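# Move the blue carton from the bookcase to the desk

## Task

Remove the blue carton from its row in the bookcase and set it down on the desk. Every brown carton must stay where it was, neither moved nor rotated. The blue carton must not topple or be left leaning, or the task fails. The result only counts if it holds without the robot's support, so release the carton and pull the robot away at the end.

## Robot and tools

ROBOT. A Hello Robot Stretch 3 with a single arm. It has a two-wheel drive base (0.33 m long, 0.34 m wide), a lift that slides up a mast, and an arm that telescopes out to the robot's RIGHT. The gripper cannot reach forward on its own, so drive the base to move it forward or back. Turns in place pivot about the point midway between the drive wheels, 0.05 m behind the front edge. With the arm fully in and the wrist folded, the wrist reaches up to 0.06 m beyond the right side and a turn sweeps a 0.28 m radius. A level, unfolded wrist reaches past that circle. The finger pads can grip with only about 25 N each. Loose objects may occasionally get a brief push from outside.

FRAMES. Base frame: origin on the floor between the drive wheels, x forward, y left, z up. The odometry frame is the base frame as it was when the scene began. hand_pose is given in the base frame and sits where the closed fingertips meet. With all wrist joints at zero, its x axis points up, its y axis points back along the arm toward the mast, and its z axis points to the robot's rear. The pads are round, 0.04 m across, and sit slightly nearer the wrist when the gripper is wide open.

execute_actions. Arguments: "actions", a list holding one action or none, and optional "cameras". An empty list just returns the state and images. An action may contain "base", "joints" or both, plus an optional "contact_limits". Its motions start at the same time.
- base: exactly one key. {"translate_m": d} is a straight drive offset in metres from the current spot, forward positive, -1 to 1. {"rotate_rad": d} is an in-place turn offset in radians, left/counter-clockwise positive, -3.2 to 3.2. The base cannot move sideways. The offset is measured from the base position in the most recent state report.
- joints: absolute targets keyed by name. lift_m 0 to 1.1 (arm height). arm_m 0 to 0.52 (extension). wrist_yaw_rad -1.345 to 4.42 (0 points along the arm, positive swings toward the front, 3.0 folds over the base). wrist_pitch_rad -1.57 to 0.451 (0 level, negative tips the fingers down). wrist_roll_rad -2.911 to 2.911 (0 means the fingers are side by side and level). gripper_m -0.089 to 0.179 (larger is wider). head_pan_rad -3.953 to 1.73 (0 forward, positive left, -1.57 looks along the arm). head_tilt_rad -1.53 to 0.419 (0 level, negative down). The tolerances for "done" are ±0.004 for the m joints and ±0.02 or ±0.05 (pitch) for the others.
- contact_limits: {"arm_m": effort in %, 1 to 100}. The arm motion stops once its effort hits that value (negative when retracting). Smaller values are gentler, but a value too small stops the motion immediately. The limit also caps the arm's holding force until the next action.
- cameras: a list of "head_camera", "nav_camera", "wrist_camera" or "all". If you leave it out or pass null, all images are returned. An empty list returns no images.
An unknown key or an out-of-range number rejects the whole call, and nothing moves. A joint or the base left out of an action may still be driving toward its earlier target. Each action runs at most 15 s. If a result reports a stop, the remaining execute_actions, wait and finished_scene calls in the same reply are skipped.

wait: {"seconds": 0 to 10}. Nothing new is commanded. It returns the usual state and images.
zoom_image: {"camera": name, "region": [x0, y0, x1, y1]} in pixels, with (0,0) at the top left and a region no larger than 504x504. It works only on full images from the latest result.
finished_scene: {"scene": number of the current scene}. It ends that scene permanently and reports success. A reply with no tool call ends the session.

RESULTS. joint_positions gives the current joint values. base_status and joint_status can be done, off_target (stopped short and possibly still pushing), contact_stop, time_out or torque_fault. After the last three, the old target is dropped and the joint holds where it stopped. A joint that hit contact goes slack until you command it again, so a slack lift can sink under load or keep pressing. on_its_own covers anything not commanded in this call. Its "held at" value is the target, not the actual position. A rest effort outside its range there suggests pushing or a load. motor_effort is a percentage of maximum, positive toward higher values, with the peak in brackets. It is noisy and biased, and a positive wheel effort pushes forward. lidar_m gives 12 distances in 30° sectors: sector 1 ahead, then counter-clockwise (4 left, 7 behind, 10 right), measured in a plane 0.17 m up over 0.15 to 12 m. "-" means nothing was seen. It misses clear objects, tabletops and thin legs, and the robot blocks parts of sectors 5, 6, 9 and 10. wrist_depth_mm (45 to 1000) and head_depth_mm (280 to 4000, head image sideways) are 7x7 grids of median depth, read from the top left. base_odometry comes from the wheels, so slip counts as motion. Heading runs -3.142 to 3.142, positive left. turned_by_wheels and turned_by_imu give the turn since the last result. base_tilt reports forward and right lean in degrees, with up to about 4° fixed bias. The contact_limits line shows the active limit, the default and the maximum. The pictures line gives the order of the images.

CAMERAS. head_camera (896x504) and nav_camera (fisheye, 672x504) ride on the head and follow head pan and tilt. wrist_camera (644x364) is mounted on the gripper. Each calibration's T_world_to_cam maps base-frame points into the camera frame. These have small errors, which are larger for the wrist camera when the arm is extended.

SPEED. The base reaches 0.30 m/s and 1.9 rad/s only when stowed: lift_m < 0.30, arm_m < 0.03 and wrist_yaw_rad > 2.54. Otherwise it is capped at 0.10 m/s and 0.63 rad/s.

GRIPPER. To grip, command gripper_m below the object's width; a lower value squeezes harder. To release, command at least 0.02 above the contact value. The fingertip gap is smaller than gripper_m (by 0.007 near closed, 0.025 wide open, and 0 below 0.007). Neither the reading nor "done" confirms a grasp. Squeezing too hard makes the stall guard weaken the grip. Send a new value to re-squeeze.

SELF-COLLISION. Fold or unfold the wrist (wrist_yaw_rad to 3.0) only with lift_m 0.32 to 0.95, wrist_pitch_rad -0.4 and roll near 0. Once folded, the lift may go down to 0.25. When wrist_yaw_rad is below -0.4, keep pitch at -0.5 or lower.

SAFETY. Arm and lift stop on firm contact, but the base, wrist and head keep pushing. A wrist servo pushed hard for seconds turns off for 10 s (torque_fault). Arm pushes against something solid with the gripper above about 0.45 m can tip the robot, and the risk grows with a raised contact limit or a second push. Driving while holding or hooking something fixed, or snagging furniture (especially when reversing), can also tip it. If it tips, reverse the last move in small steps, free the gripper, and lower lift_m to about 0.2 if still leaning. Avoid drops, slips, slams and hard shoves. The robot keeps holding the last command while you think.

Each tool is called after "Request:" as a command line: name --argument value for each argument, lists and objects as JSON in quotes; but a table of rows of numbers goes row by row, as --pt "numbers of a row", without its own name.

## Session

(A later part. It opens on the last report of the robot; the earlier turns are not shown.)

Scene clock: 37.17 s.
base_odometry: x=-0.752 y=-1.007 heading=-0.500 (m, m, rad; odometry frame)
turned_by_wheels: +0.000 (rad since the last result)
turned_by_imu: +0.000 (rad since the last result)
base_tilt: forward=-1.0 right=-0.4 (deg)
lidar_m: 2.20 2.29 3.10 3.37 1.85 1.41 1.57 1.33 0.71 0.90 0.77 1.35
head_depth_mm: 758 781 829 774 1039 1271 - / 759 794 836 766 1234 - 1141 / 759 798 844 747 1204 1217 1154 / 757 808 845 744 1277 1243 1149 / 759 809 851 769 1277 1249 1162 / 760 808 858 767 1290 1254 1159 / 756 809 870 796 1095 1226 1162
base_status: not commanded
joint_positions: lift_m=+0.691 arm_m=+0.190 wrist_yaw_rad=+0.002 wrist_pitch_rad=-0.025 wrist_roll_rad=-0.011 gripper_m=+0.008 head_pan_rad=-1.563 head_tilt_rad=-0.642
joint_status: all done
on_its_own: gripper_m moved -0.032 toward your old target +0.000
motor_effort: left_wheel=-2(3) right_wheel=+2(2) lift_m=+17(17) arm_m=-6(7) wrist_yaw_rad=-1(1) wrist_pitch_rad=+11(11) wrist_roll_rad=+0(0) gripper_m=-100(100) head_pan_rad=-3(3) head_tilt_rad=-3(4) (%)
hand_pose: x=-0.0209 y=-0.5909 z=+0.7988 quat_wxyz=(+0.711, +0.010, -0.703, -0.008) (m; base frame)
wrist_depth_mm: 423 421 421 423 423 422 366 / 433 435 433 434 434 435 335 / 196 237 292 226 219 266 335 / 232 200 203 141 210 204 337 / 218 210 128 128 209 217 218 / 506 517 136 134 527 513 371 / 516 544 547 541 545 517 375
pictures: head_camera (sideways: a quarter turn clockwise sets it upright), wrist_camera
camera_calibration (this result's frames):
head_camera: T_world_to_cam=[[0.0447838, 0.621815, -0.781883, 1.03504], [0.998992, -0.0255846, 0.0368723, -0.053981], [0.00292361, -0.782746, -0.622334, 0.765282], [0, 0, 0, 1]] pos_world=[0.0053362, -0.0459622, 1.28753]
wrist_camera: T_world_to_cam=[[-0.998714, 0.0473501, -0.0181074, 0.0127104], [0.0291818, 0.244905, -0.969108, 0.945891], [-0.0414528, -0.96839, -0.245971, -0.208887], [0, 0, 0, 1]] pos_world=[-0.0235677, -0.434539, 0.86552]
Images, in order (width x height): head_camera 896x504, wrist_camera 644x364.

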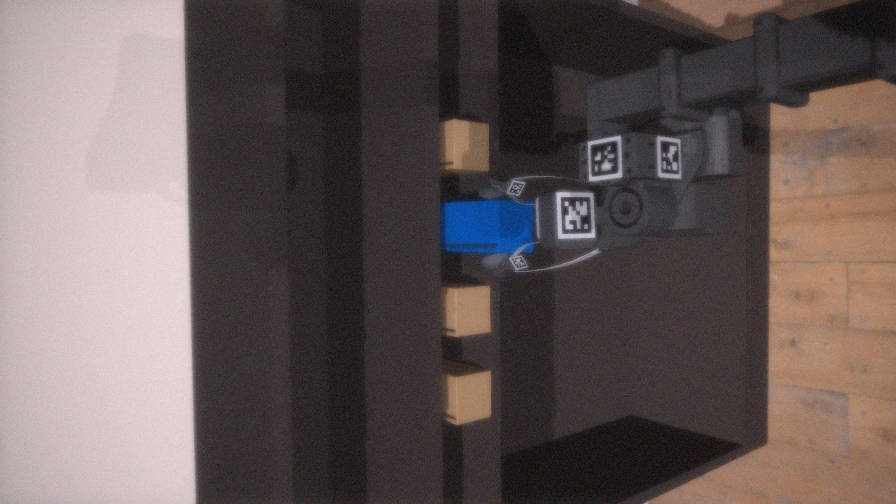

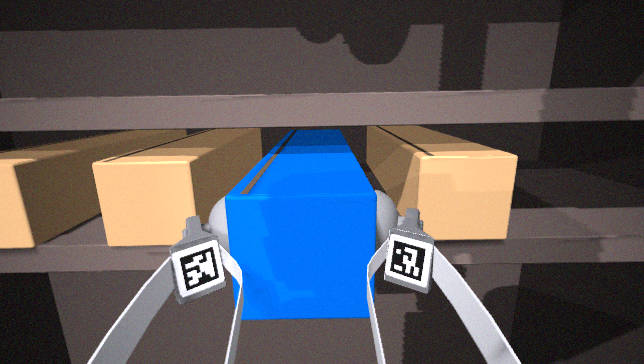

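Request:
execute_actions --actions '[{"joints":{"gripper_m":0.082}}]' --cameras '[]'

Request:
execute_actions --actions '[{"joints":{"arm_m":0.265}}]' --cameras '["head_camera","wrist_camera"]'

Scene clock: 38.87 s.
base_odometry: x=-0.752 y=-1.007 heading=-0.500 (m, m, rad; odometry frame)
turned_by_wheels: +0.000 (rad since the last result)
turned_by_imu: +0.000 (rad since the last result)
base_tilt: forward=-1.0 right=-0.4 (deg)
lidar_m: 2.20 2.29 3.10 3.37 1.85 1.41 1.57 1.33 0.71 0.90 0.77 1.35
head_depth_mm: 759 780 831 772 1040 1271 - / 762 790 836 765 1233 - 1143 / 759 796 841 744 1201 1212 1152 / 760 805 845 746 1279 1255 1156 / 759 812 856 767 1277 1248 1159 / 758 808 859 774 1279 1259 1155 / 758 806 864 795 1095 1239 1163
base_status: not commanded
joint_positions: lift_m=+0.691 arm_m=+0.190 wrist_yaw_rad=+0.002 wrist_pitch_rad=-0.025 wrist_roll_rad=-0.011 gripper_m=+0.067 head_pan_rad=-1.563 head_tilt_rad=-0.642
joint_status: gripper_m off_target (ended at +0.067, target +0.082)
motor_effort: left_wheel=-2(3) right_wheel=+2(3) lift_m=+17(17) arm_m=-6(6) wrist_yaw_rad=-2(2) wrist_pitch_rad=+11(11) wrist_roll_rad=+0(0) gripper_m=+100(100) head_pan_rad=-3(3) head_tilt_rad=-3(3) (%)
hand_pose: x=-0.0209 y=-0.5909 z=+0.7988 quat_wxyz=(+0.711, +0.010, -0.703, -0.008) (m; base frame)
wrist_depth_mm: 418 420 422 422 420 426 366 / 433 437 434 435 436 438 335 / 196 238 290 226 220 268 336 / 233 200 202 142 209 205 337 / 218 210 128 128 208 216 218 / 508 522 136 134 522 515 372 / 517 545 542 541 546 520 373
pictures: none
No camera images: the call's "cameras" was empty. Leave "cameras" out to get every camera's image.

Scene clock: 40.60 s.
base_odometry: x=-0.752 y=-1.007 heading=-0.500 (m, m, rad; odometry frame)
turned_by_wheels: +0.000 (rad since the last result)
turned_by_imu: +0.000 (rad since the last result)
base_tilt: forward=-1.0 right=-0.4 (deg)
lidar_m: 2.20 2.29 3.10 3.37 1.85 1.42 1.57 1.33 0.71 0.90 0.77 1.35
head_depth_mm: 760 781 836 770 1042 1251 - / 762 791 834 765 - 1226 1145 / 759 803 846 748 - 1246 1147 / 759 807 848 747 1269 1245 1161 / 758 810 856 770 1279 1257 1162 / 757 808 860 772 1280 1257 1161 / 759 811 866 795 1092 1234 1176
base_status: not commanded
joint_positions: lift_m=+0.691 arm_m=+0.265 wrist_yaw_rad=+0.002 wrist_pitch_rad=-0.025 wrist_roll_rad=-0.011 gripper_m=+0.082 head_pan_rad=-1.563 head_tilt_rad=-0.642
joint_status: all done
on_its_own: gripper_m moved +0.015 to your old target +0.082
motor_effort: left_wheel=-2(3) right_wheel=+2(2) lift_m=+17(17) arm_m=+5(5) wrist_yaw_rad=-1(1) wrist_pitch_rad=+11(11) wrist_roll_rad=+0(0) gripper_m=-1(100) head_pan_rad=-4(3) head_tilt_rad=-4(4) (%)
hand_pose: x=-0.0209 y=-0.6651 z=+0.7988 quat_wxyz=(+0.711, +0.010, -0.703, -0.008) (m; base frame)
wrist_depth_mm: 355 353 355 358 357 356 353 / 367 367 367 367 363 363 338 / 124 123 123 124 124 124 124 / 150 163 198 141 198 137 152 / 130 135 122 122 158 131 131 / 136 137 129 127 146 137 138 / 146 147 147 147 147 148 148
pictures: head_camera (sideways: a quarter turn clockwise sets it upright), wrist_camera
camera_calibration (this result's frames):
head_camera: T_world_to_cam=[[0.0447841, 0.621815, -0.781883, 1.03504], [0.998992, -0.0255851, 0.0368723, -0.053981], [0.00292323, -0.782746, -0.622334, 0.765282], [0, 0, 0, 1]] pos_world=[0.00533618, -0.0459622, 1.28753]
wrist_camera: T_world_to_cam=[[-0.998714, 0.0473625, -0.0181093, 0.0162313], [0.029185, 0.244866, -0.969118, 0.96406], [-0.0414655, -0.968399, -0.245933, -0.280796], [0, 0, 0, 1]] pos_world=[-0.023569, -0.508757, 0.865524]
Images, in order (width x height): head_camera 896x504, wrist_camera 644x364.

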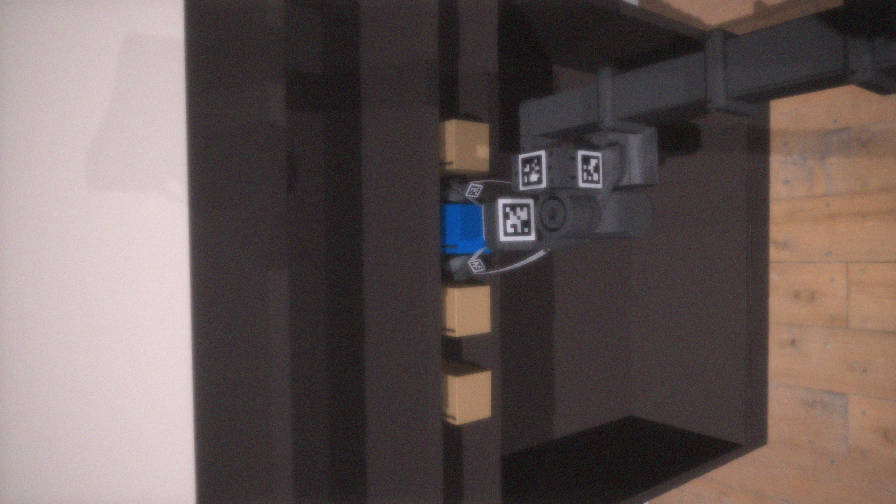

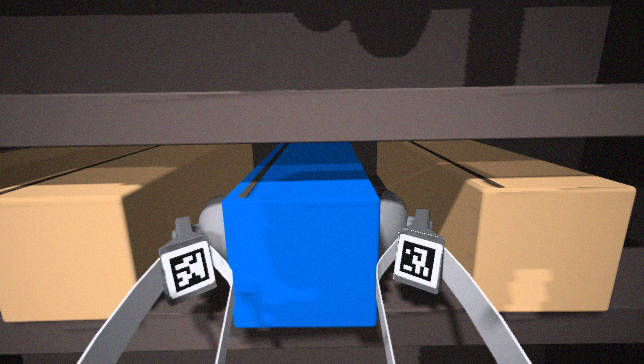

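Request:
execute_actions --actions '[{"joints":{"gripper_m":0.02}}]' --cameras '[]'

Request:
execute_actions --actions '[{"joints":{"arm_m":0.17}}]' --cameras '["wrist_camera"]'

Request:
execute_actions --actions '[{"joints":{"gripper_m":0.12}}]' --cameras '[]'

Request:
execute_actions --actions '[{"joints":{"gripper_m":0.12,"arm_m":0.1}}]' --cameras '[]'

Request:
execute_actions --actions '[{"joints":{"lift_m":0.86,"wrist_pitch_rad":-0.8}}]' --cameras '["head_camera","wrist_camera"]'

Scene clock: 42.47 s.
base_odometry: x=-0.752 y=-1.007 heading=-0.500 (m, m, rad; odometry frame)
turned_by_wheels: +0.000 (rad since the last result)
turned_by_imu: +0.000 (rad since the last result)
base_tilt: forward=-1.0 right=-0.4 (deg)
lidar_m: 2.20 2.29 3.13 3.38 1.84 1.42 1.57 1.33 0.71 0.90 0.77 1.36
head_depth_mm: 760 785 830 772 1040 1248 - / 760 791 839 766 - 1237 1146 / 759 797 839 748 - 1238 1149 / 761 809 848 749 1271 1249 1151 / 760 809 852 770 1271 1253 1158 / 758 812 858 771 1277 1261 1162 / 757 807 863 797 1097 1235 1166
base_status: not commanded
joint_positions: lift_m=+0.691 arm_m=+0.265 wrist_yaw_rad=+0.002 wrist_pitch_rad=-0.025 wrist_roll_rad=-0.011 gripper_m=+0.046 head_pan_rad=-1.563 head_tilt_rad=-0.642
joint_status: gripper_m off_target (ended at +0.046, target +0.020)
motor_effort: left_wheel=-3(2) right_wheel=+2(2) lift_m=+17(17) arm_m=+5(5) wrist_yaw_rad=-2(1) wrist_pitch_rad=+11(11) wrist_roll_rad=+0(0) gripper_m=-99(100) head_pan_rad=-3(3) head_tilt_rad=-4(4) (%)
hand_pose: x=-0.0209 y=-0.6651 z=+0.7988 quat_wxyz=(+0.711, +0.010, -0.703, -0.008) (m; base frame)
wrist_depth_mm: 353 354 356 354 354 357 352 / 367 365 364 367 362 364 338 / 124 123 123 123 124 124 124 / 150 163 197 141 213 137 152 / 130 138 128 127 158 132 131 / 135 138 136 133 154 137 138 / 147 147 147 148 148 148 148
pictures: none
No camera images: the call's "cameras" was empty. Leave "cameras" out to get every camera's image.

Scene clock: 44.40 s.
base_odometry: x=-0.752 y=-1.007 heading=-0.500 (m, m, rad; odometry frame)
turned_by_wheels: +0.000 (rad since the last result)
turned_by_imu: +0.000 (rad since the last result)
base_tilt: forward=-1.0 right=-0.4 (deg)
lidar_m: 2.20 2.30 3.09 3.36 1.85 1.42 1.57 1.33 0.71 0.90 0.77 1.35
head_depth_mm: 759 779 830 773 1038 1273 - / 761 789 836 769 1235 - 1121 / 760 802 845 749 1233 - 1149 / 759 807 845 744 1245 1253 1157 / 760 808 854 768 1283 1247 1157 / 760 809 864 774 1277 1261 1170 / 754 807 863 797 1093 1232 1159
base_status: not commanded
joint_positions: lift_m=+0.691 arm_m=+0.170 wrist_yaw_rad=+0.002 wrist_pitch_rad=-0.025 wrist_roll_rad=-0.011 gripper_m=+0.021 head_pan_rad=-1.563 head_tilt_rad=-0.642
joint_status: all done
on_its_own: gripper_m moved -0.025 to your old target +0.020
motor_effort: left_wheel=-2(3) right_wheel=+2(2) lift_m=+17(17) arm_m=-6(5) wrist_yaw_rad=-1(1) wrist_pitch_rad=+11(11) wrist_roll_rad=+0(0) gripper_m=-57(100) head_pan_rad=-4(4) head_tilt_rad=-4(4) (%)
hand_pose: x=-0.0209 y=-0.5709 z=+0.7988 quat_wxyz=(+0.711, +0.010, -0.703, -0.008) (m; base frame)
wrist_depth_mm: 437 440 441 439 438 438 366 / 456 453 453 454 452 459 348 / 249 241 294 227 221 457 351 / 232 222 222 142 225 284 337 / 236 235 128 128 230 238 239 / 520 544 137 133 546 527 371 / 524 561 568 572 567 519 370
pictures: wrist_camera
camera_calibration (this result's frames):
wrist_camera: T_world_to_cam=[[-0.998714, 0.047362, -0.0181095, 0.011769], [0.0291851, 0.244866, -0.969118, 0.940989], [-0.0414649, -0.968399, -0.245933, -0.189557], [0, 0, 0, 1]] pos_world=[-0.023569, -0.41454, 0.865524]
Images, in order (width x height): wrist_camera 644x364.

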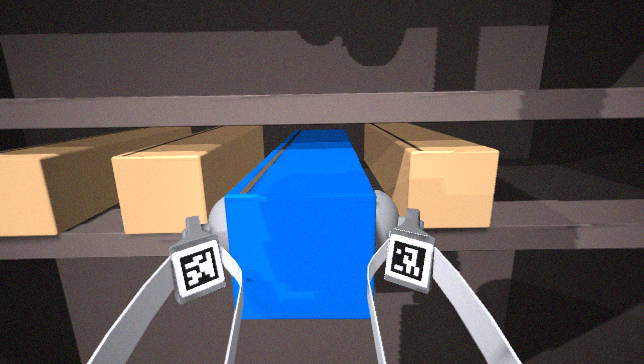

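Scene clock: 45.90 s.
base_odometry: x=-0.752 y=-1.007 heading=-0.500 (m, m, rad; odometry frame)
turned_by_wheels: +0.000 (rad since the last result)
turned_by_imu: +0.000 (rad since the last result)
base_tilt: forward=-0.9 right=-0.4 (deg)
lidar_m: 2.20 2.29 3.10 3.36 1.84 1.42 1.57 1.33 0.71 0.90 0.77 1.35
head_depth_mm: 761 782 834 770 1044 1283 - / 758 789 839 766 1232 - 1134 / 757 801 842 746 1217 - 1153 / 759 808 848 746 1275 1250 1153 / 759 810 851 769 1275 1251 1149 / 758 808 861 775 1279 1271 1158 / 758 807 865 793 1094 1226 1166
base_status: not commanded
joint_positions: lift_m=+0.691 arm_m=+0.170 wrist_yaw_rad=+0.002 wrist_pitch_rad=-0.025 wrist_roll_rad=-0.011 gripper_m=+0.088 head_pan_rad=-1.563 head_tilt_rad=-0.642
joint_status: gripper_m off_target (ended at +0.088, target +0.120)
motor_effort: left_wheel=-2(2) right_wheel=+2(3) lift_m=+17(17) arm_m=-6(6) wrist_yaw_rad=-1(2) wrist_pitch_rad=+11(11) wrist_roll_rad=+0(0) gripper_m=+97(100) head_pan_rad=-3(3) head_tilt_rad=-4(4) (%)
hand_pose: x=-0.0209 y=-0.5709 z=+0.7988 quat_wxyz=(+0.711, +0.010, -0.703, -0.008) (m; base frame)
wrist_depth_mm: 440 440 442 441 439 439 367 / 453 450 456 454 450 453 348 / 250 242 293 228 220 455 351 / 234 223 221 143 224 285 338 / 237 234 129 128 228 239 239 / 522 542 137 134 544 521 370 / 512 570 565 568 566 540 372
pictures: none
No camera images: the call's "cameras" was empty. Leave "cameras" out to get every camera's image.

Scene clock: 47.60 s.
base_odometry: x=-0.752 y=-1.007 heading=-0.500 (m, m, rad; odometry frame)
turned_by_wheels: +0.000 (rad since the last result)
turned_by_imu: +0.000 (rad since the last result)
base_tilt: forward=-0.9 right=-0.4 (deg)
lidar_m: 2.20 2.29 3.10 3.37 1.84 1.41 1.57 1.33 0.71 0.89 0.77 1.36
head_depth_mm: 760 784 832 772 1041 1242 - / 757 791 836 768 1268 1305 - / 757 797 842 750 1262 - 1105 / 759 809 851 751 1253 1249 1152 / 757 809 854 770 1275 1253 1161 / 761 810 857 773 1284 1252 1157 / 759 807 863 791 1093 1232 1167
base_status: not commanded
joint_positions: lift_m=+0.691 arm_m=+0.100 wrist_yaw_rad=+0.002 wrist_pitch_rad=-0.025 wrist_roll_rad=-0.011 gripper_m=+0.120 head_pan_rad=-1.563 head_tilt_rad=-0.642
joint_status: all done
motor_effort: left_wheel=-2(2) right_wheel=+1(2) lift_m=+17(17) arm_m=-6(6) wrist_yaw_rad=-1(0) wrist_pitch_rad=+11(11) wrist_roll_rad=+0(0) gripper_m=+0(100) head_pan_rad=-4(3) head_tilt_rad=-4(4) (%)
hand_pose: x=-0.0209 y=-0.5009 z=+0.7988 quat_wxyz=(+0.711, +0.010, -0.703, -0.008) (m; base frame)
wrist_depth_mm: 494 503 505 504 505 496 364 / 516 519 519 520 520 506 349 / 285 295 297 291 287 513 349 / 299 300 295 195 297 353 334 / 481 586 585 203 594 498 351 / 506 617 610 620 626 511 368 / 487 645 645 644 650 595 369
pictures: none
No camera images: the call's "cameras" was empty. Leave "cameras" out to get every camera's image.

Scene clock: 49.97 s.
base_odometry: x=-0.752 y=-1.007 heading=-0.500 (m, m, rad; odometry frame)
turned_by_wheels: +0.000 (rad since the last result)
turned_by_imu: +0.000 (rad since the last result)
base_tilt: forward=-1.0 right=-0.5 (deg)
lidar_m: 2.20 2.29 3.10 3.35 1.84 1.41 1.57 1.33 0.71 0.89 0.77 1.35
head_depth_mm: 761 782 829 775 - - 1141 / 759 791 837 767 - - 1151 / 761 798 841 746 - - 1150 / 758 805 850 750 1277 1218 1151 / 760 808 851 769 1284 1256 1154 / 761 808 862 773 1281 1263 1160 / 760 808 863 796 1092 1235 1170
base_status: not commanded
joint_positions: lift_m=+0.859 arm_m=+0.100 wrist_yaw_rad=+0.002 wrist_pitch_rad=-0.807 wrist_roll_rad=-0.011 gripper_m=+0.120 head_pan_rad=-1.563 head_tilt_rad=-0.642
joint_status: all done
motor_effort: left_wheel=-2(2) right_wheel=+3(2) lift_m=+50(50) arm_m=-6(6) wrist_yaw_rad=-1(1) wrist_pitch_rad=+3(10) wrist_roll_rad=+0(0) gripper_m=+0(1) head_pan_rad=-2(3) head_tilt_rad=-4(4) (%)
hand_pose: x=-0.0213 y=-0.4052 z=+0.7964 quat_wxyz=(+0.654, +0.280, -0.646, -0.276) (m; base frame)
wrist_depth_mm: 312 313 311 216 314 321 326 / 541 685 702 252 694 525 415 / 553 781 839 839 825 562 947 / - 795 968 967 954 - - / 962 865 896 905 911 - - / 891 913 909 902 920 912 929 / 838 833 843 848 863 855 857
pictures: head_camera (sideways: a quarter turn clockwise sets it upright), wrist_camera
camera_calibration (this result's frames):
head_camera: T_world_to_cam=[[0.0447846, 0.621815, -0.781883, 1.03504], [0.998992, -0.0255859, 0.0368723, -0.053981], [0.00292258, -0.782746, -0.622334, 0.765282], [0, 0, 0, 1]] pos_world=[0.00533614, -0.0459622, 1.28753]
wrist_camera: T_world_to_cam=[[-0.998679, 0.046362, 0.022145, -0.0289141], [0.0283323, 0.856484, -0.515395, 0.784607], [-0.0428616, -0.514086, -0.856667, 0.640793], [0, 0, 0, 1]] pos_world=[-0.0236403, -0.341241, 0.953969]
Images, in order (width x height): head_camera 896x504, wrist_camera 644x364.

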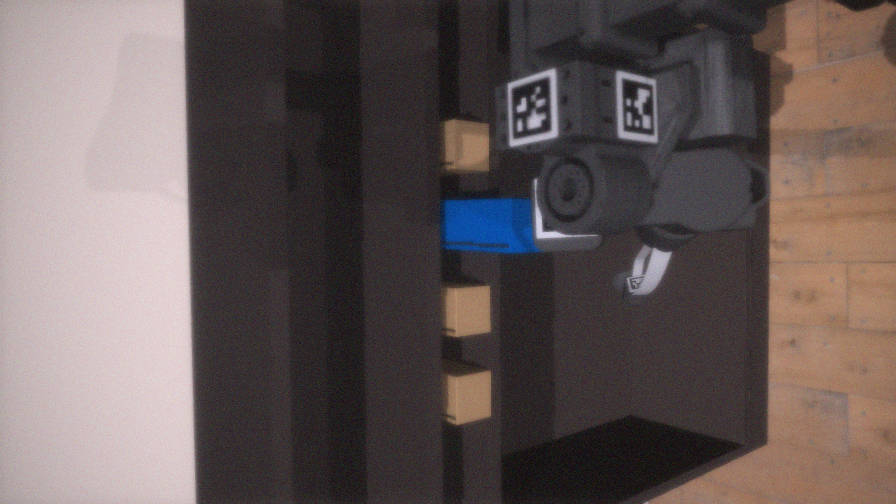

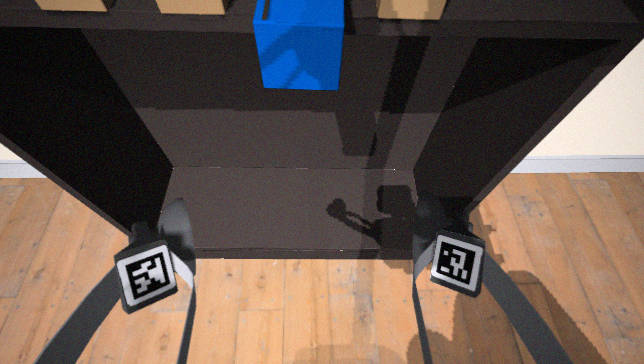

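Request:
execute_actions --actions '[{"joints":{"arm_m":0.305,"lift_m":0.87,"gripper_m":0.1}}]' --cameras '["wrist_camera"]'

Scene clock: 52.97 s.
base_odometry: x=-0.752 y=-1.007 heading=-0.500 (m, m, rad; odometry frame)
turned_by_wheels: +0.000 (rad since the last result)
turned_by_imu: +0.000 (rad since the last result)
base_tilt: forward=-1.0 right=-0.5 (deg)
lidar_m: 2.20 2.29 3.11 3.37 1.84 1.41 1.57 1.33 0.71 0.90 0.77 1.35
head_depth_mm: 761 782 832 - - 1180 1140 / 760 790 607 801 1268 1242 1149 / 760 797 608 - 1272 1251 1149 / 759 810 850 781 1275 1248 1156 / 759 808 853 770 1277 1259 1158 / 759 806 863 769 1282 1258 1155 / 760 809 866 796 1088 1234 1162
base_status: not commanded
joint_positions: lift_m=+0.869 arm_m=+0.305 wrist_yaw_rad=+0.002 wrist_pitch_rad=-0.807 wrist_roll_rad=-0.011 gripper_m=+0.100 head_pan_rad=-1.563 head_tilt_rad=-0.642
joint_status: all done
motor_effort: left_wheel=-2(2) right_wheel=+2(2) lift_m=+50(49) arm_m=+5(5) wrist_yaw_rad=-1(1) wrist_pitch_rad=+3(3) wrist_roll_rad=+0(0) gripper_m=-1(100) head_pan_rad=-3(3) head_tilt_rad=-4(4) (%)
hand_pose: x=-0.0213 y=-0.6093 z=+0.8063 quat_wxyz=(+0.654, +0.280, -0.646, -0.276) (m; base frame)
wrist_depth_mm: 151 153 155 156 158 160 162 / 134 135 137 138 140 141 142 / 136 136 137 137 137 137 138 / 175 169 213 156 209 167 228 / 492 438 147 143 224 457 331 / 549 686 135 131 797 516 926 / 832 821 124 122 826 855 872
pictures: wrist_camera
camera_calibration (this result's frames):
wrist_camera: T_world_to_cam=[[-0.998666, 0.0466352, 0.022174, -0.019573], [0.0285775, 0.856786, -0.51488, 0.9643], [-0.0430099, -0.513559, -0.856976, 0.544906], [0, 0, 0, 1]] pos_world=[-0.0236678, -0.545444, 0.963903]
Images, in order (width x height): wrist_camera 644x364.

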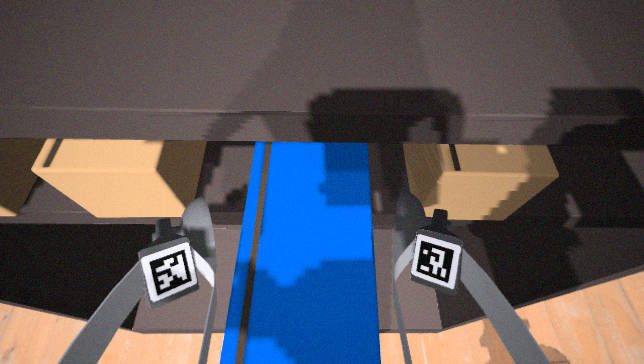

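Request:
execute_actions --actions '[{"joints":{"gripper_m":0.082,"lift_m":0.862}}]' --cameras '[]'

Request:
execute_actions --actions '[{"joints":{"arm_m":0.335},"contact_limits":{"arm_m":12}}]' --cameras '["wrist_camera"]'

Request:
execute_actions --actions '[{"joints":{"gripper_m":0.0}}]' --cameras '[]'

Request:
execute_actions --actions '[{"joints":{"arm_m":0.27,"gripper_m":0.0}}]' --cameras '["wrist_camera"]'

Scene clock: 54.13 s.
base_odometry: x=-0.752 y=-1.007 heading=-0.500 (m, m, rad; odometry frame)
turned_by_wheels: +0.000 (rad since the last result)
turned_by_imu: +0.000 (rad since the last result)
base_tilt: forward=-1.0 right=-0.4 (deg)
lidar_m: 2.20 2.29 3.11 3.37 1.84 1.42 1.57 1.33 0.71 0.90 0.77 1.35
head_depth_mm: 758 779 835 743 - 1177 1146 / 761 788 606 779 1258 1234 1151 / 758 802 609 - 1270 1245 1156 / 760 810 852 776 1271 1250 1155 / 757 810 853 770 1279 1254 1155 / 761 809 855 772 1277 1258 1162 / 758 813 863 797 1090 1232 1172
base_status: not commanded
joint_positions: lift_m=+0.863 arm_m=+0.305 wrist_yaw_rad=+0.002 wrist_pitch_rad=-0.807 wrist_roll_rad=-0.011 gripper_m=+0.082 head_pan_rad=-1.563 head_tilt_rad=-0.642
joint_status: all done
motor_effort: left_wheel=-3(2) right_wheel=+2(2) lift_m=+18(49) arm_m=+5(5) wrist_yaw_rad=-1(1) wrist_pitch_rad=+3(3) wrist_roll_rad=+0(0) gripper_m=-3(100) head_pan_rad=-3(3) head_tilt_rad=-4(4) (%)
hand_pose: x=-0.0213 y=-0.6093 z=+0.7995 quat_wxyz=(+0.654, +0.280, -0.646, -0.276) (m; base frame)
wrist_depth_mm: 140 142 144 146 147 149 150 / 125 125 127 128 129 131 132 / 154 137 137 137 137 137 138 / 175 168 204 149 198 167 220 / 521 712 137 136 204 498 332 / 549 690 126 125 807 530 899 / 823 818 118 116 820 855 859
pictures: none
No camera images: the call's "cameras" was empty. Leave "cameras" out to get every camera's image.

Scene clock: 55.33 s.
base_odometry: x=-0.752 y=-1.007 heading=-0.500 (m, m, rad; odometry frame)
turned_by_wheels: +0.000 (rad since the last result)
turned_by_imu: +0.000 (rad since the last result)
base_tilt: forward=-1.0 right=-0.4 (deg)
lidar_m: 2.20 2.29 3.13 3.38 1.85 1.42 1.57 1.33 0.71 0.90 0.76 1.35
head_depth_mm: 760 781 833 760 - 1203 1141 / 761 793 608 776 1269 1240 1151 / 759 798 609 778 1266 1248 1149 / 759 806 849 748 1285 1254 1157 / 755 813 852 767 1283 1257 1160 / 758 811 856 771 1281 1259 1156 / 760 811 869 793 1094 1234 1160
base_status: not commanded
joint_positions: lift_m=+0.863 arm_m=+0.335 wrist_yaw_rad=+0.002 wrist_pitch_rad=-0.807 wrist_roll_rad=-0.011 gripper_m=+0.082 head_pan_rad=-1.563 head_tilt_rad=-0.642
joint_status: all done
motor_effort: left_wheel=-2(3) right_wheel=+2(2) lift_m=+17(17) arm_m=+5(5) wrist_yaw_rad=-2(2) wrist_pitch_rad=+3(3) wrist_roll_rad=+0(0) gripper_m=-1(2) head_pan_rad=-3(3) head_tilt_rad=-4(3) (%)
contact_limits: arm_m 12 (drawing in: default 29, maximum 48; extending or still: default 39, maximum 65)
hand_pose: x=-0.0213 y=-0.6393 z=+0.7995 quat_wxyz=(+0.654, +0.280, -0.646, -0.276) (m; base frame)
wrist_depth_mm: 140 141 144 145 147 149 150 / 125 125 127 128 130 131 132 / 112 112 113 115 116 117 118 / 115 115 116 116 116 116 117 / 148 156 137 136 152 150 197 / 530 685 126 125 800 465 348 / 814 779 118 116 781 831 871
pictures: wrist_camera
camera_calibration (this result's frames):
wrist_camera: T_world_to_cam=[[-0.998666, 0.0466351, 0.0221758, -0.0180251], [0.0285782, 0.856805, -0.514848, 0.986449], [-0.0430104, -0.513527, -0.856995, 0.52369], [0, 0, 0, 1]] pos_world=[-0.0236679, -0.575425, 0.95707]
Images, in order (width x height): wrist_camera 644x364.

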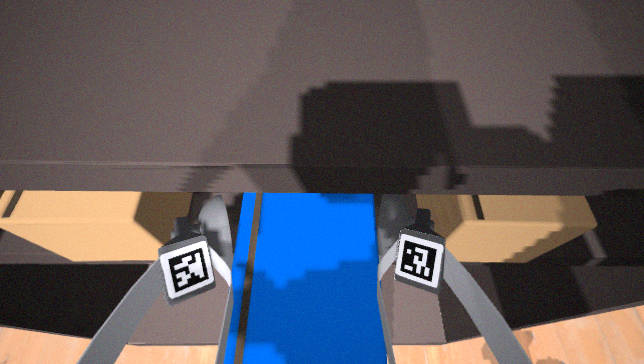

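Scene clock: 56.83 s.
base_odometry: x=-0.752 y=-1.007 heading=-0.500 (m, m, rad; odometry frame)
turned_by_wheels: +0.000 (rad since the last result)
turned_by_imu: +0.000 (rad since the last result)
base_tilt: forward=-1.0 right=-0.4 (deg)
lidar_m: 2.20 2.29 3.11 3.37 1.85 1.41 1.57 1.33 0.71 0.90 0.77 1.35
head_depth_mm: 758 782 831 763 - 1194 1145 / 760 793 608 773 1267 1243 1139 / 758 799 606 778 1270 1249 1152 / 761 812 854 746 1273 1251 1155 / 758 809 856 768 1275 1257 1152 / 759 805 858 773 1283 1256 1158 / 756 812 867 795 1095 1228 1169
base_status: not commanded
joint_positions: lift_m=+0.863 arm_m=+0.335 wrist_yaw_rad=+0.002 wrist_pitch_rad=-0.807 wrist_roll_rad=-0.011 gripper_m=+0.038 head_pan_rad=-1.563 head_tilt_rad=-0.642
joint_status: gripper_m off_target (ended at +0.038, target +0.000)
motor_effort: left_wheel=-3(3) right_wheel=+1(2) lift_m=+17(17) arm_m=+5(5) wrist_yaw_rad=-1(1) wrist_pitch_rad=+3(3) wrist_roll_rad=+0(0) gripper_m=-100(100) head_pan_rad=-3(3) head_tilt_rad=-4(4) (%)
hand_pose: x=-0.0213 y=-0.6394 z=+0.7995 quat_wxyz=(+0.654, +0.280, -0.646, -0.276) (m; base frame)
wrist_depth_mm: 141 142 144 146 148 150 151 / 125 126 127 129 130 131 132 / 112 113 114 115 116 117 118 / 115 115 115 116 116 116 116 / 148 160 135 137 157 149 197 / 531 709 126 126 795 488 347 / 818 766 120 117 783 832 863
pictures: none
No camera images: the call's "cameras" was empty. Leave "cameras" out to get every camera's image.

Scene clock: 58.47 s.
base_odometry: x=-0.752 y=-1.007 heading=-0.500 (m, m, rad; odometry frame)
turned_by_wheels: +0.000 (rad since the last result)
turned_by_imu: +0.000 (rad since the last result)
base_tilt: forward=-1.0 right=-0.4 (deg)
lidar_m: 2.19 2.29 3.10 3.36 1.84 1.41 1.57 1.33 0.71 0.90 0.77 1.35
head_depth_mm: 759 782 831 760 - 1204 1140 / 760 791 878 - 1268 1235 1148 / 761 801 861 - 1271 1246 1149 / 760 807 849 782 1278 1250 1153 / 762 809 853 769 1284 1262 1155 / 758 808 858 774 1275 1260 1164 / 755 806 866 794 1095 1234 1168
base_status: not commanded
joint_positions: lift_m=+0.863 arm_m=+0.270 wrist_yaw_rad=+0.002 wrist_pitch_rad=-0.810 wrist_roll_rad=-0.011 gripper_m=+0.011 head_pan_rad=-1.563 head_tilt_rad=-0.642
joint_status: gripper_m off_target (ended at +0.011, target +0.000); the others done
motor_effort: left_wheel=-3(3) right_wheel=+1(3) lift_m=+17(18) arm_m=-6(5) wrist_yaw_rad=-1(0) wrist_pitch_rad=+4(4) wrist_roll_rad=+0(0) gripper_m=-100(100) head_pan_rad=-3(4) head_tilt_rad=-4(4) (%)
hand_pose: x=-0.0213 y=-0.5747 z=+0.7992 quat_wxyz=(+0.654, +0.281, -0.646, -0.277) (m; base frame)
wrist_depth_mm: 141 141 143 144 146 148 150 / 173 171 206 175 157 157 157 / 215 185 224 164 207 193 244 / 501 697 229 149 723 471 332 / 540 795 136 137 729 532 379 / 611 736 127 126 809 666 947 / 833 829 120 117 871 866 874
pictures: wrist_camera
camera_calibration (this result's frames):
wrist_camera: T_world_to_cam=[[-0.998663, 0.0466394, 0.0222829, -0.0211249], [0.0286222, 0.857942, -0.512949, 0.930004], [-0.0430411, -0.511626, -0.85813, 0.558589], [0, 0, 0, 1]] pos_world=[-0.0236732, -0.511116, 0.956858]
Images, in order (width x height): wrist_camera 644x364.

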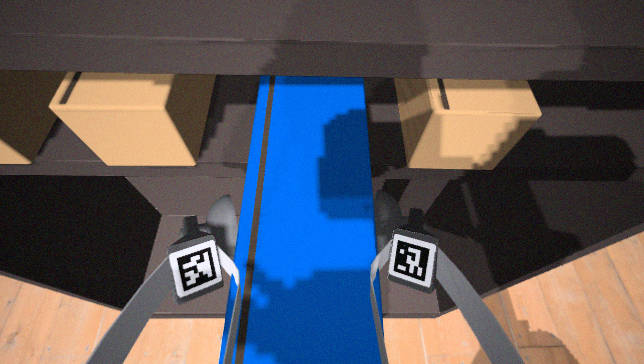

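Lift slightly and extract.

Request:
execute_actions --actions '[{"joints":{"lift_m":0.874}}]' --cameras '[]'

Request:
execute_actions --actions '[{"joints":{"arm_m":0.18}}]' --cameras '["wrist_camera"]'

Scene clock: 59.57 s.
base_odometry: x=-0.752 y=-1.007 heading=-0.500 (m, m, rad; odometry frame)
turned_by_wheels: +0.000 (rad since the last result)
turned_by_imu: +0.000 (rad since the last result)
base_tilt: forward=-1.0 right=-0.4 (deg)
lidar_m: 2.20 2.28 3.11 3.35 1.84 1.41 1.57 1.33 0.71 0.90 0.77 1.35
head_depth_mm: 760 783 833 - - 1211 1138 / 756 788 756 1132 1265 1244 1143 / 759 799 607 - 1268 1251 1140 / 762 810 852 785 1270 1249 1161 / 757 808 849 771 1283 1261 1155 / 761 808 860 772 1289 1254 1154 / 758 809 865 797 1105 1234 1161
base_status: not commanded
joint_positions: lift_m=+0.873 arm_m=+0.270 wrist_yaw_rad=+0.002 wrist_pitch_rad=-0.811 wrist_roll_rad=-0.011 gripper_m=+0.001 head_pan_rad=-1.563 head_tilt_rad=-0.642
joint_status: all done
on_its_own: gripper_m moved -0.009 to your old target +0.000
motor_effort: left_wheel=-3(2) right_wheel=+2(1) lift_m=+50(53) arm_m=-6(5) wrist_yaw_rad=-1(1) wrist_pitch_rad=+5(5) wrist_roll_rad=+0(0) gripper_m=-80(100) head_pan_rad=-3(4) head_tilt_rad=-4(4) (%)
hand_pose: x=-0.0213 y=-0.5743 z=+0.8097 quat_wxyz=(+0.654, +0.281, -0.646, -0.277) (m; base frame)
wrist_depth_mm: 156 157 159 162 163 165 167 / 156 156 157 157 157 157 158 / 224 185 232 164 206 194 257 / 479 243 230 149 243 245 245 / 534 779 136 137 725 532 395 / 616 730 127 126 820 660 942 / 848 845 120 117 858 877 876
pictures: none
No camera images: the call's "cameras" was empty. Leave "cameras" out to get every camera's image.

Scene clock: 61.47 s.
base_odometry: x=-0.752 y=-1.007 heading=-0.500 (m, m, rad; odometry frame)
turned_by_wheels: +0.000 (rad since the last result)
turned_by_imu: +0.000 (rad since the last result)
base_tilt: forward=-1.0 right=-0.5 (deg)
lidar_m: 2.19 2.29 3.12 3.37 1.84 1.41 1.57 1.33 0.71 0.90 0.77 1.35
head_depth_mm: 758 781 835 762 - 1235 1139 / 760 791 836 - 1342 1238 1141 / 760 797 841 - - 1243 1155 / 759 808 849 780 1276 1241 1154 / 758 808 854 769 1281 1262 1151 / 758 804 857 774 1280 1262 1146 / 760 809 865 796 1098 1243 1161
base_status: not commanded
joint_positions: lift_m=+0.873 arm_m=+0.180 wrist_yaw_rad=+0.002 wrist_pitch_rad=-0.811 wrist_roll_rad=-0.011 gripper_m=+0.011 head_pan_rad=-1.563 head_tilt_rad=-0.642
joint_status: all done
on_its_own: gripper_m is held at +0.010, not at your +0.000, by its stall guard, which is still easing
motor_effort: left_wheel=-2(3) right_wheel=+2(2) lift_m=+50(50) arm_m=-5(6) wrist_yaw_rad=-1(1) wrist_pitch_rad=+5(5) wrist_roll_rad=+0(0) gripper_m=-30(81) head_pan_rad=-3(3) head_tilt_rad=-4(4) (%)
hand_pose: x=-0.0213 y=-0.4843 z=+0.8097 quat_wxyz=(+0.654, +0.281, -0.646, -0.277) (m; base frame)
wrist_depth_mm: 239 232 269 207 240 316 326 / 266 279 280 183 272 292 292 / 534 704 698 165 743 526 376 / 536 802 883 150 879 527 - / 963 801 136 137 720 - - / 906 911 127 126 909 942 948 / 831 850 120 117 858 868 883
pictures: wrist_camera
camera_calibration (this result's frames):
wrist_camera: T_world_to_cam=[[-0.998663, 0.0465984, 0.0223739, -0.0256687], [0.0286217, 0.858909, -0.511327, 0.857017], [-0.0430442, -0.510003, -0.859095, 0.615421], [0, 0, 0, 1]] pos_world=[-0.0236734, -0.421038, 0.967495]
Images, in order (width x height): wrist_camera 644x364.

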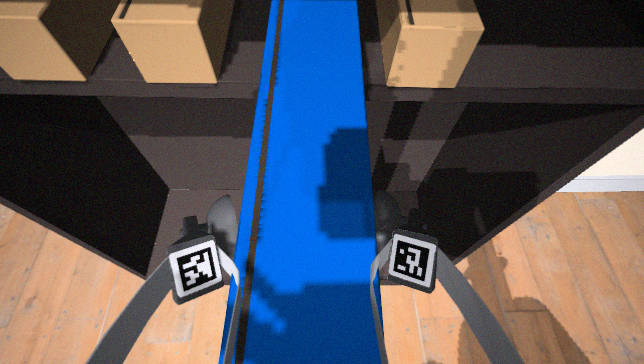

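Request:
execute_actions --actions '[{"joints":{"arm_m":0.0,"gripper_m":0.015}}]' --cameras '["wrist_camera"]'

Request:
execute_actions --actions '[{"base":{"rotate_rad":1.38},"joints":{"head_pan_rad":0,"head_tilt_rad":-0.4}}]' --cameras '[]'

Request:
execute_actions --actions '[{"base":{"translate_m":1},"joints":{"lift_m":0.95}}]' --cameras '[]'

Request:
execute_actions --actions '[{"base":{"translate_m":1}}]'

Scene clock: 64.60 s.
base_odometry: x=-0.752 y=-1.007 heading=-0.500 (m, m, rad; odometry frame)
turned_by_wheels: +0.000 (rad since the last result)
turned_by_imu: +0.000 (rad since the last result)
base_tilt: forward=-1.0 right=-0.5 (deg)
lidar_m: 2.20 2.29 3.11 3.36 1.84 1.41 1.57 1.33 0.71 0.90 0.77 1.35
head_depth_mm: 759 782 829 770 1038 - - / 760 795 837 767 1266 1317 - / 760 800 843 771 1172 - - / 760 809 846 782 1205 1290 1127 / 760 810 851 769 1275 1261 1155 / 759 811 857 774 1284 1263 1158 / 760 811 868 795 1097 1240 1162
base_status: not commanded
joint_positions: lift_m=+0.873 arm_m=+0.003 wrist_yaw_rad=+0.002 wrist_pitch_rad=-0.812 wrist_roll_rad=-0.011 gripper_m=+0.019 head_pan_rad=-1.563 head_tilt_rad=-0.642
joint_status: gripper_m off_target (ended at +0.019, target +0.015); the others done
joint sent to its limit — the command would take arm_m past its lower limit, so that joint was sent only as far as its limit.
motor_effort: left_wheel=-2(3) right_wheel=+3(1) lift_m=+50(50) arm_m=-6(6) wrist_yaw_rad=-1(1) wrist_pitch_rad=+5(5) wrist_roll_rad=+0(0) gripper_m=-61(64) head_pan_rad=-3(3) head_tilt_rad=-4(4) (%)
hand_pose: x=-0.0213 y=-0.3066 z=+0.8096 quat_wxyz=(+0.654, +0.281, -0.646, -0.277) (m; base frame)
wrist_depth_mm: 549 693 695 224 701 522 770 / 558 767 819 193 793 609 919 / - 792 948 171 939 - - / - 948 949 152 966 - - / - - 137 138 - - - / 892 905 125 126 925 951 945 / 847 850 119 116 867 885 882
pictures: wrist_camera
camera_calibration (this result's frames):
wrist_camera: T_world_to_cam=[[-0.998663, 0.0465913, 0.0223895, -0.0339637], [0.0286214, 0.859072, -0.511053, 0.704181], [-0.0430448, -0.509729, -0.859257, 0.706227], [0, 0, 0, 1]] pos_world=[-0.0236735, -0.243375, 0.967465]
Images, in order (width x height): wrist_camera 644x364.

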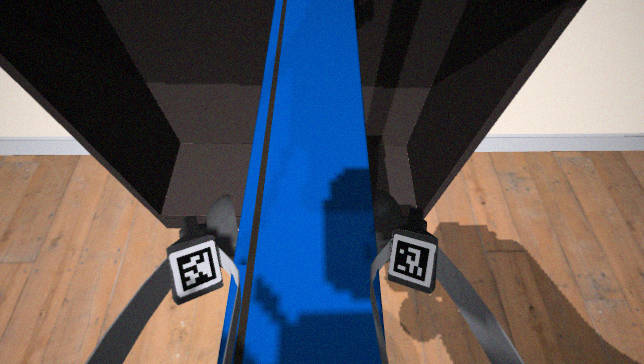

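Scene clock: 67.77 s.
base_odometry: x=-0.752 y=-1.007 heading=+0.880 (m, m, rad; odometry frame)
turned_by_wheels: +1.380 (rad since the last result)
turned_by_imu: +1.381 (rad since the last result)
base_tilt: forward=-1.0 right=-0.4 (deg)
lidar_m: 3.36 2.35 1.41 1.57 1.58 0.71 0.80 0.77 1.15 2.19 2.21 2.67
head_depth_mm: 3341 3631 3810 2969 2071 1595 1294 / 3335 3558 - 3027 2096 1603 1290 / 3258 3449 3822 2974 2060 1619 1298 / 3230 3484 3701 3034 2111 1618 1303 / 3110 3388 3691 3072 2132 1618 1312 / 3065 3322 3515 3111 2137 1639 1316 / 2983 3238 3396 3101 2169 1635 1321
base_status: done
joint_positions: lift_m=+0.873 arm_m=+0.003 wrist_yaw_rad=+0.002 wrist_pitch_rad=-0.812 wrist_roll_rad=-0.011 gripper_m=+0.019 head_pan_rad=-0.007 head_tilt_rad=-0.409
joint_status: all done
motor_effort: left_wheel=-3(10) right_wheel=+2(7) lift_m=+50(50) arm_m=-6(6) wrist_yaw_rad=-1(1) wrist_pitch_rad=+5(5) wrist_roll_rad=+0(0) gripper_m=-61(61) head_pan_rad=+4(41) head_tilt_rad=+4(22) (%)
hand_pose: x=-0.0213 y=-0.3066 z=+0.8096 quat_wxyz=(+0.654, +0.281, -0.646, -0.277) (m; base frame)
wrist_depth_mm: - - - 224 - - 825 / - - - 193 - - 839 / - - - 170 - - 862 / - - - 152 - - 669 / - - 137 137 - 908 848 / 915 894 126 126 915 879 837 / 846 861 119 115 868 845 778
pictures: none
No camera images: the call's "cameras" was empty. Leave "cameras" out to get every camera's image.

Scene clock: 78.73 s.
base_odometry: x=-0.115 y=-0.236 heading=+0.880 (m, m, rad; odometry frame)
turned_by_wheels: +0.000 (rad since the last result)
turned_by_imu: +0.002 (rad since the last result)
base_tilt: forward=-1.0 right=-0.4 (deg)
lidar_m: 2.38 2.86 1.72 1.42 1.34 2.13 1.69 1.64 2.25 2.01 2.02 2.42
head_depth_mm: 2523 2698 2962 2933 2072 1584 1288 / 2476 2697 2785 2726 2094 1596 1297 / 2460 2662 2786 2986 2102 1606 1298 / 2364 2557 2691 2970 2102 1607 1302 / 2338 2528 2603 2876 2132 1615 1304 / 2293 2461 2613 2791 2131 1634 1317 / 2246 2416 2583 2787 2123 1643 1321
base_status: done
joint_positions: lift_m=+0.949 arm_m=+0.003 wrist_yaw_rad=+0.002 wrist_pitch_rad=-0.812 wrist_roll_rad=-0.011 gripper_m=+0.019 head_pan_rad=-0.007 head_tilt_rad=-0.408
joint_status: all done
motor_effort: left_wheel=-4(4) right_wheel=+1(7) lift_m=+50(51) arm_m=-6(6) wrist_yaw_rad=-1(1) wrist_pitch_rad=+5(5) wrist_roll_rad=+0(0) gripper_m=-61(61) head_pan_rad=+3(3) head_tilt_rad=+4(4) (%)
hand_pose: x=-0.0213 y=-0.3066 z=+0.8856 quat_wxyz=(+0.654, +0.281, -0.646, -0.278) (m; base frame)
wrist_depth_mm: - - - 224 - - - / - - - 194 - - - / - - - 170 - - - / - - - 152 - - - / - - 137 138 - - - / 970 - 126 126 - - - / 922 917 119 116 930 946 954
pictures: none
No camera images: the call's "cameras" was empty. Leave "cameras" out to get every camera's image.

Scene clock: 89.70 s.
base_odometry: x=+0.523 y=+0.534 heading=+0.880 (m, m, rad; odometry frame)
turned_by_wheels: +0.000 (rad since the last result)
turned_by_imu: +0.002 (rad since the last result)
base_tilt: forward=-0.9 right=-0.4 (deg)
lidar_m: 1.86 1.42 2.15 1.55 1.95 1.88 2.60 2.92 2.04 1.83 1.82 1.70
head_depth_mm: 1676 1791 1949 1436 2000 1595 1292 / 1622 1758 1889 1438 2111 1605 1298 / 1588 1721 1839 1373 2077 1609 1298 / 1532 1697 1817 1386 2065 1609 1311 / 1508 1657 1785 1408 2025 1625 1309 / 1475 1599 1741 1421 1990 1638 1314 / 1477 1578 1700 1426 1916 1632 1325
base_status: done
joint_positions: lift_m=+0.949 arm_m=+0.003 wrist_yaw_rad=+0.002 wrist_pitch_rad=-0.812 wrist_roll_rad=-0.011 gripper_m=+0.019 head_pan_rad=-0.007 head_tilt_rad=-0.408
joint_status: not commanded
motor_effort: left_wheel=-4(4) right_wheel=+3(6) lift_m=+50(51) arm_m=-6(6) wrist_yaw_rad=+0(1) wrist_pitch_rad=+5(5) wrist_roll_rad=+0(0) gripper_m=-61(62) head_pan_rad=+4(4) head_tilt_rad=+4(5) (%)
hand_pose: x=-0.0213 y=-0.3066 z=+0.8856 quat_wxyz=(+0.654, +0.281, -0.646, -0.278) (m; base frame)
wrist_depth_mm: - - - 223 - - - / - - - 193 - - - / - - - 170 - - - / - - - 152 - - - / - - 137 138 - - - / 976 - 126 126 - - - / 898 911 119 116 928 955 936
pictures: head_camera (sideways: a quarter turn clockwise sets it upright), nav_camera (sideways: a quarter turn counterclockwise sets it upright), wrist_camera
camera_calibration (this result's frames):
head_camera: T_world_to_cam=[[-0.42301, 0.0525878, -0.904598, 1.19791], [0.0309295, 0.998571, 0.0435875, -0.0568304], [0.905597, -0.00954086, -0.424032, 0.501768], [0, 0, 0, 1]] pos_world=[0.0540868, -0.00145899, 1.29887]
nav_camera: T_world_to_cam=[[0.36999, 0.0272662, 0.928636, -1.16973], [0.00923182, -0.999628, 0.0256724, 0.0244536], [0.92899, -0.000925535, -0.370104, 0.434594], [0, 0, 0, 1]] pos_world=[0.0288299, 0.0567408, 1.24647]
wrist_camera: T_world_to_cam=[[-0.998663, 0.0465836, 0.022398, -0.0356755], [0.028612, 0.859092, -0.51102, 0.742978], [-0.0430471, -0.509696, -0.859277, 0.771551], [0, 0, 0, 1]] pos_world=[-0.0236729, -0.243368, 1.04345]
Images, in order (width x height): head_camera 896x504, nav_camera 672x504, wrist_camera 644x364.

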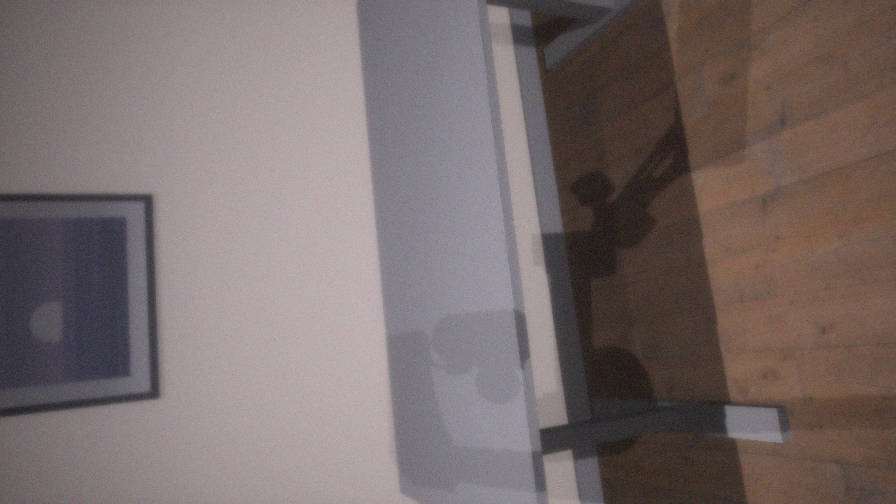

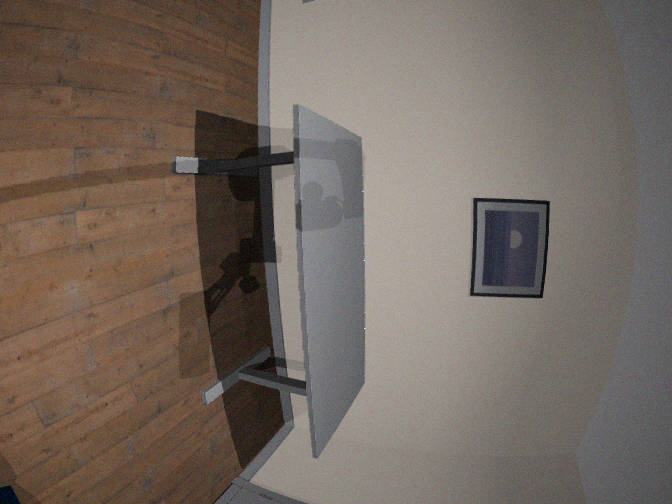

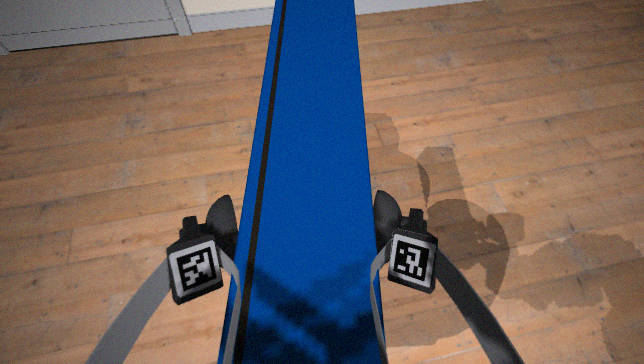

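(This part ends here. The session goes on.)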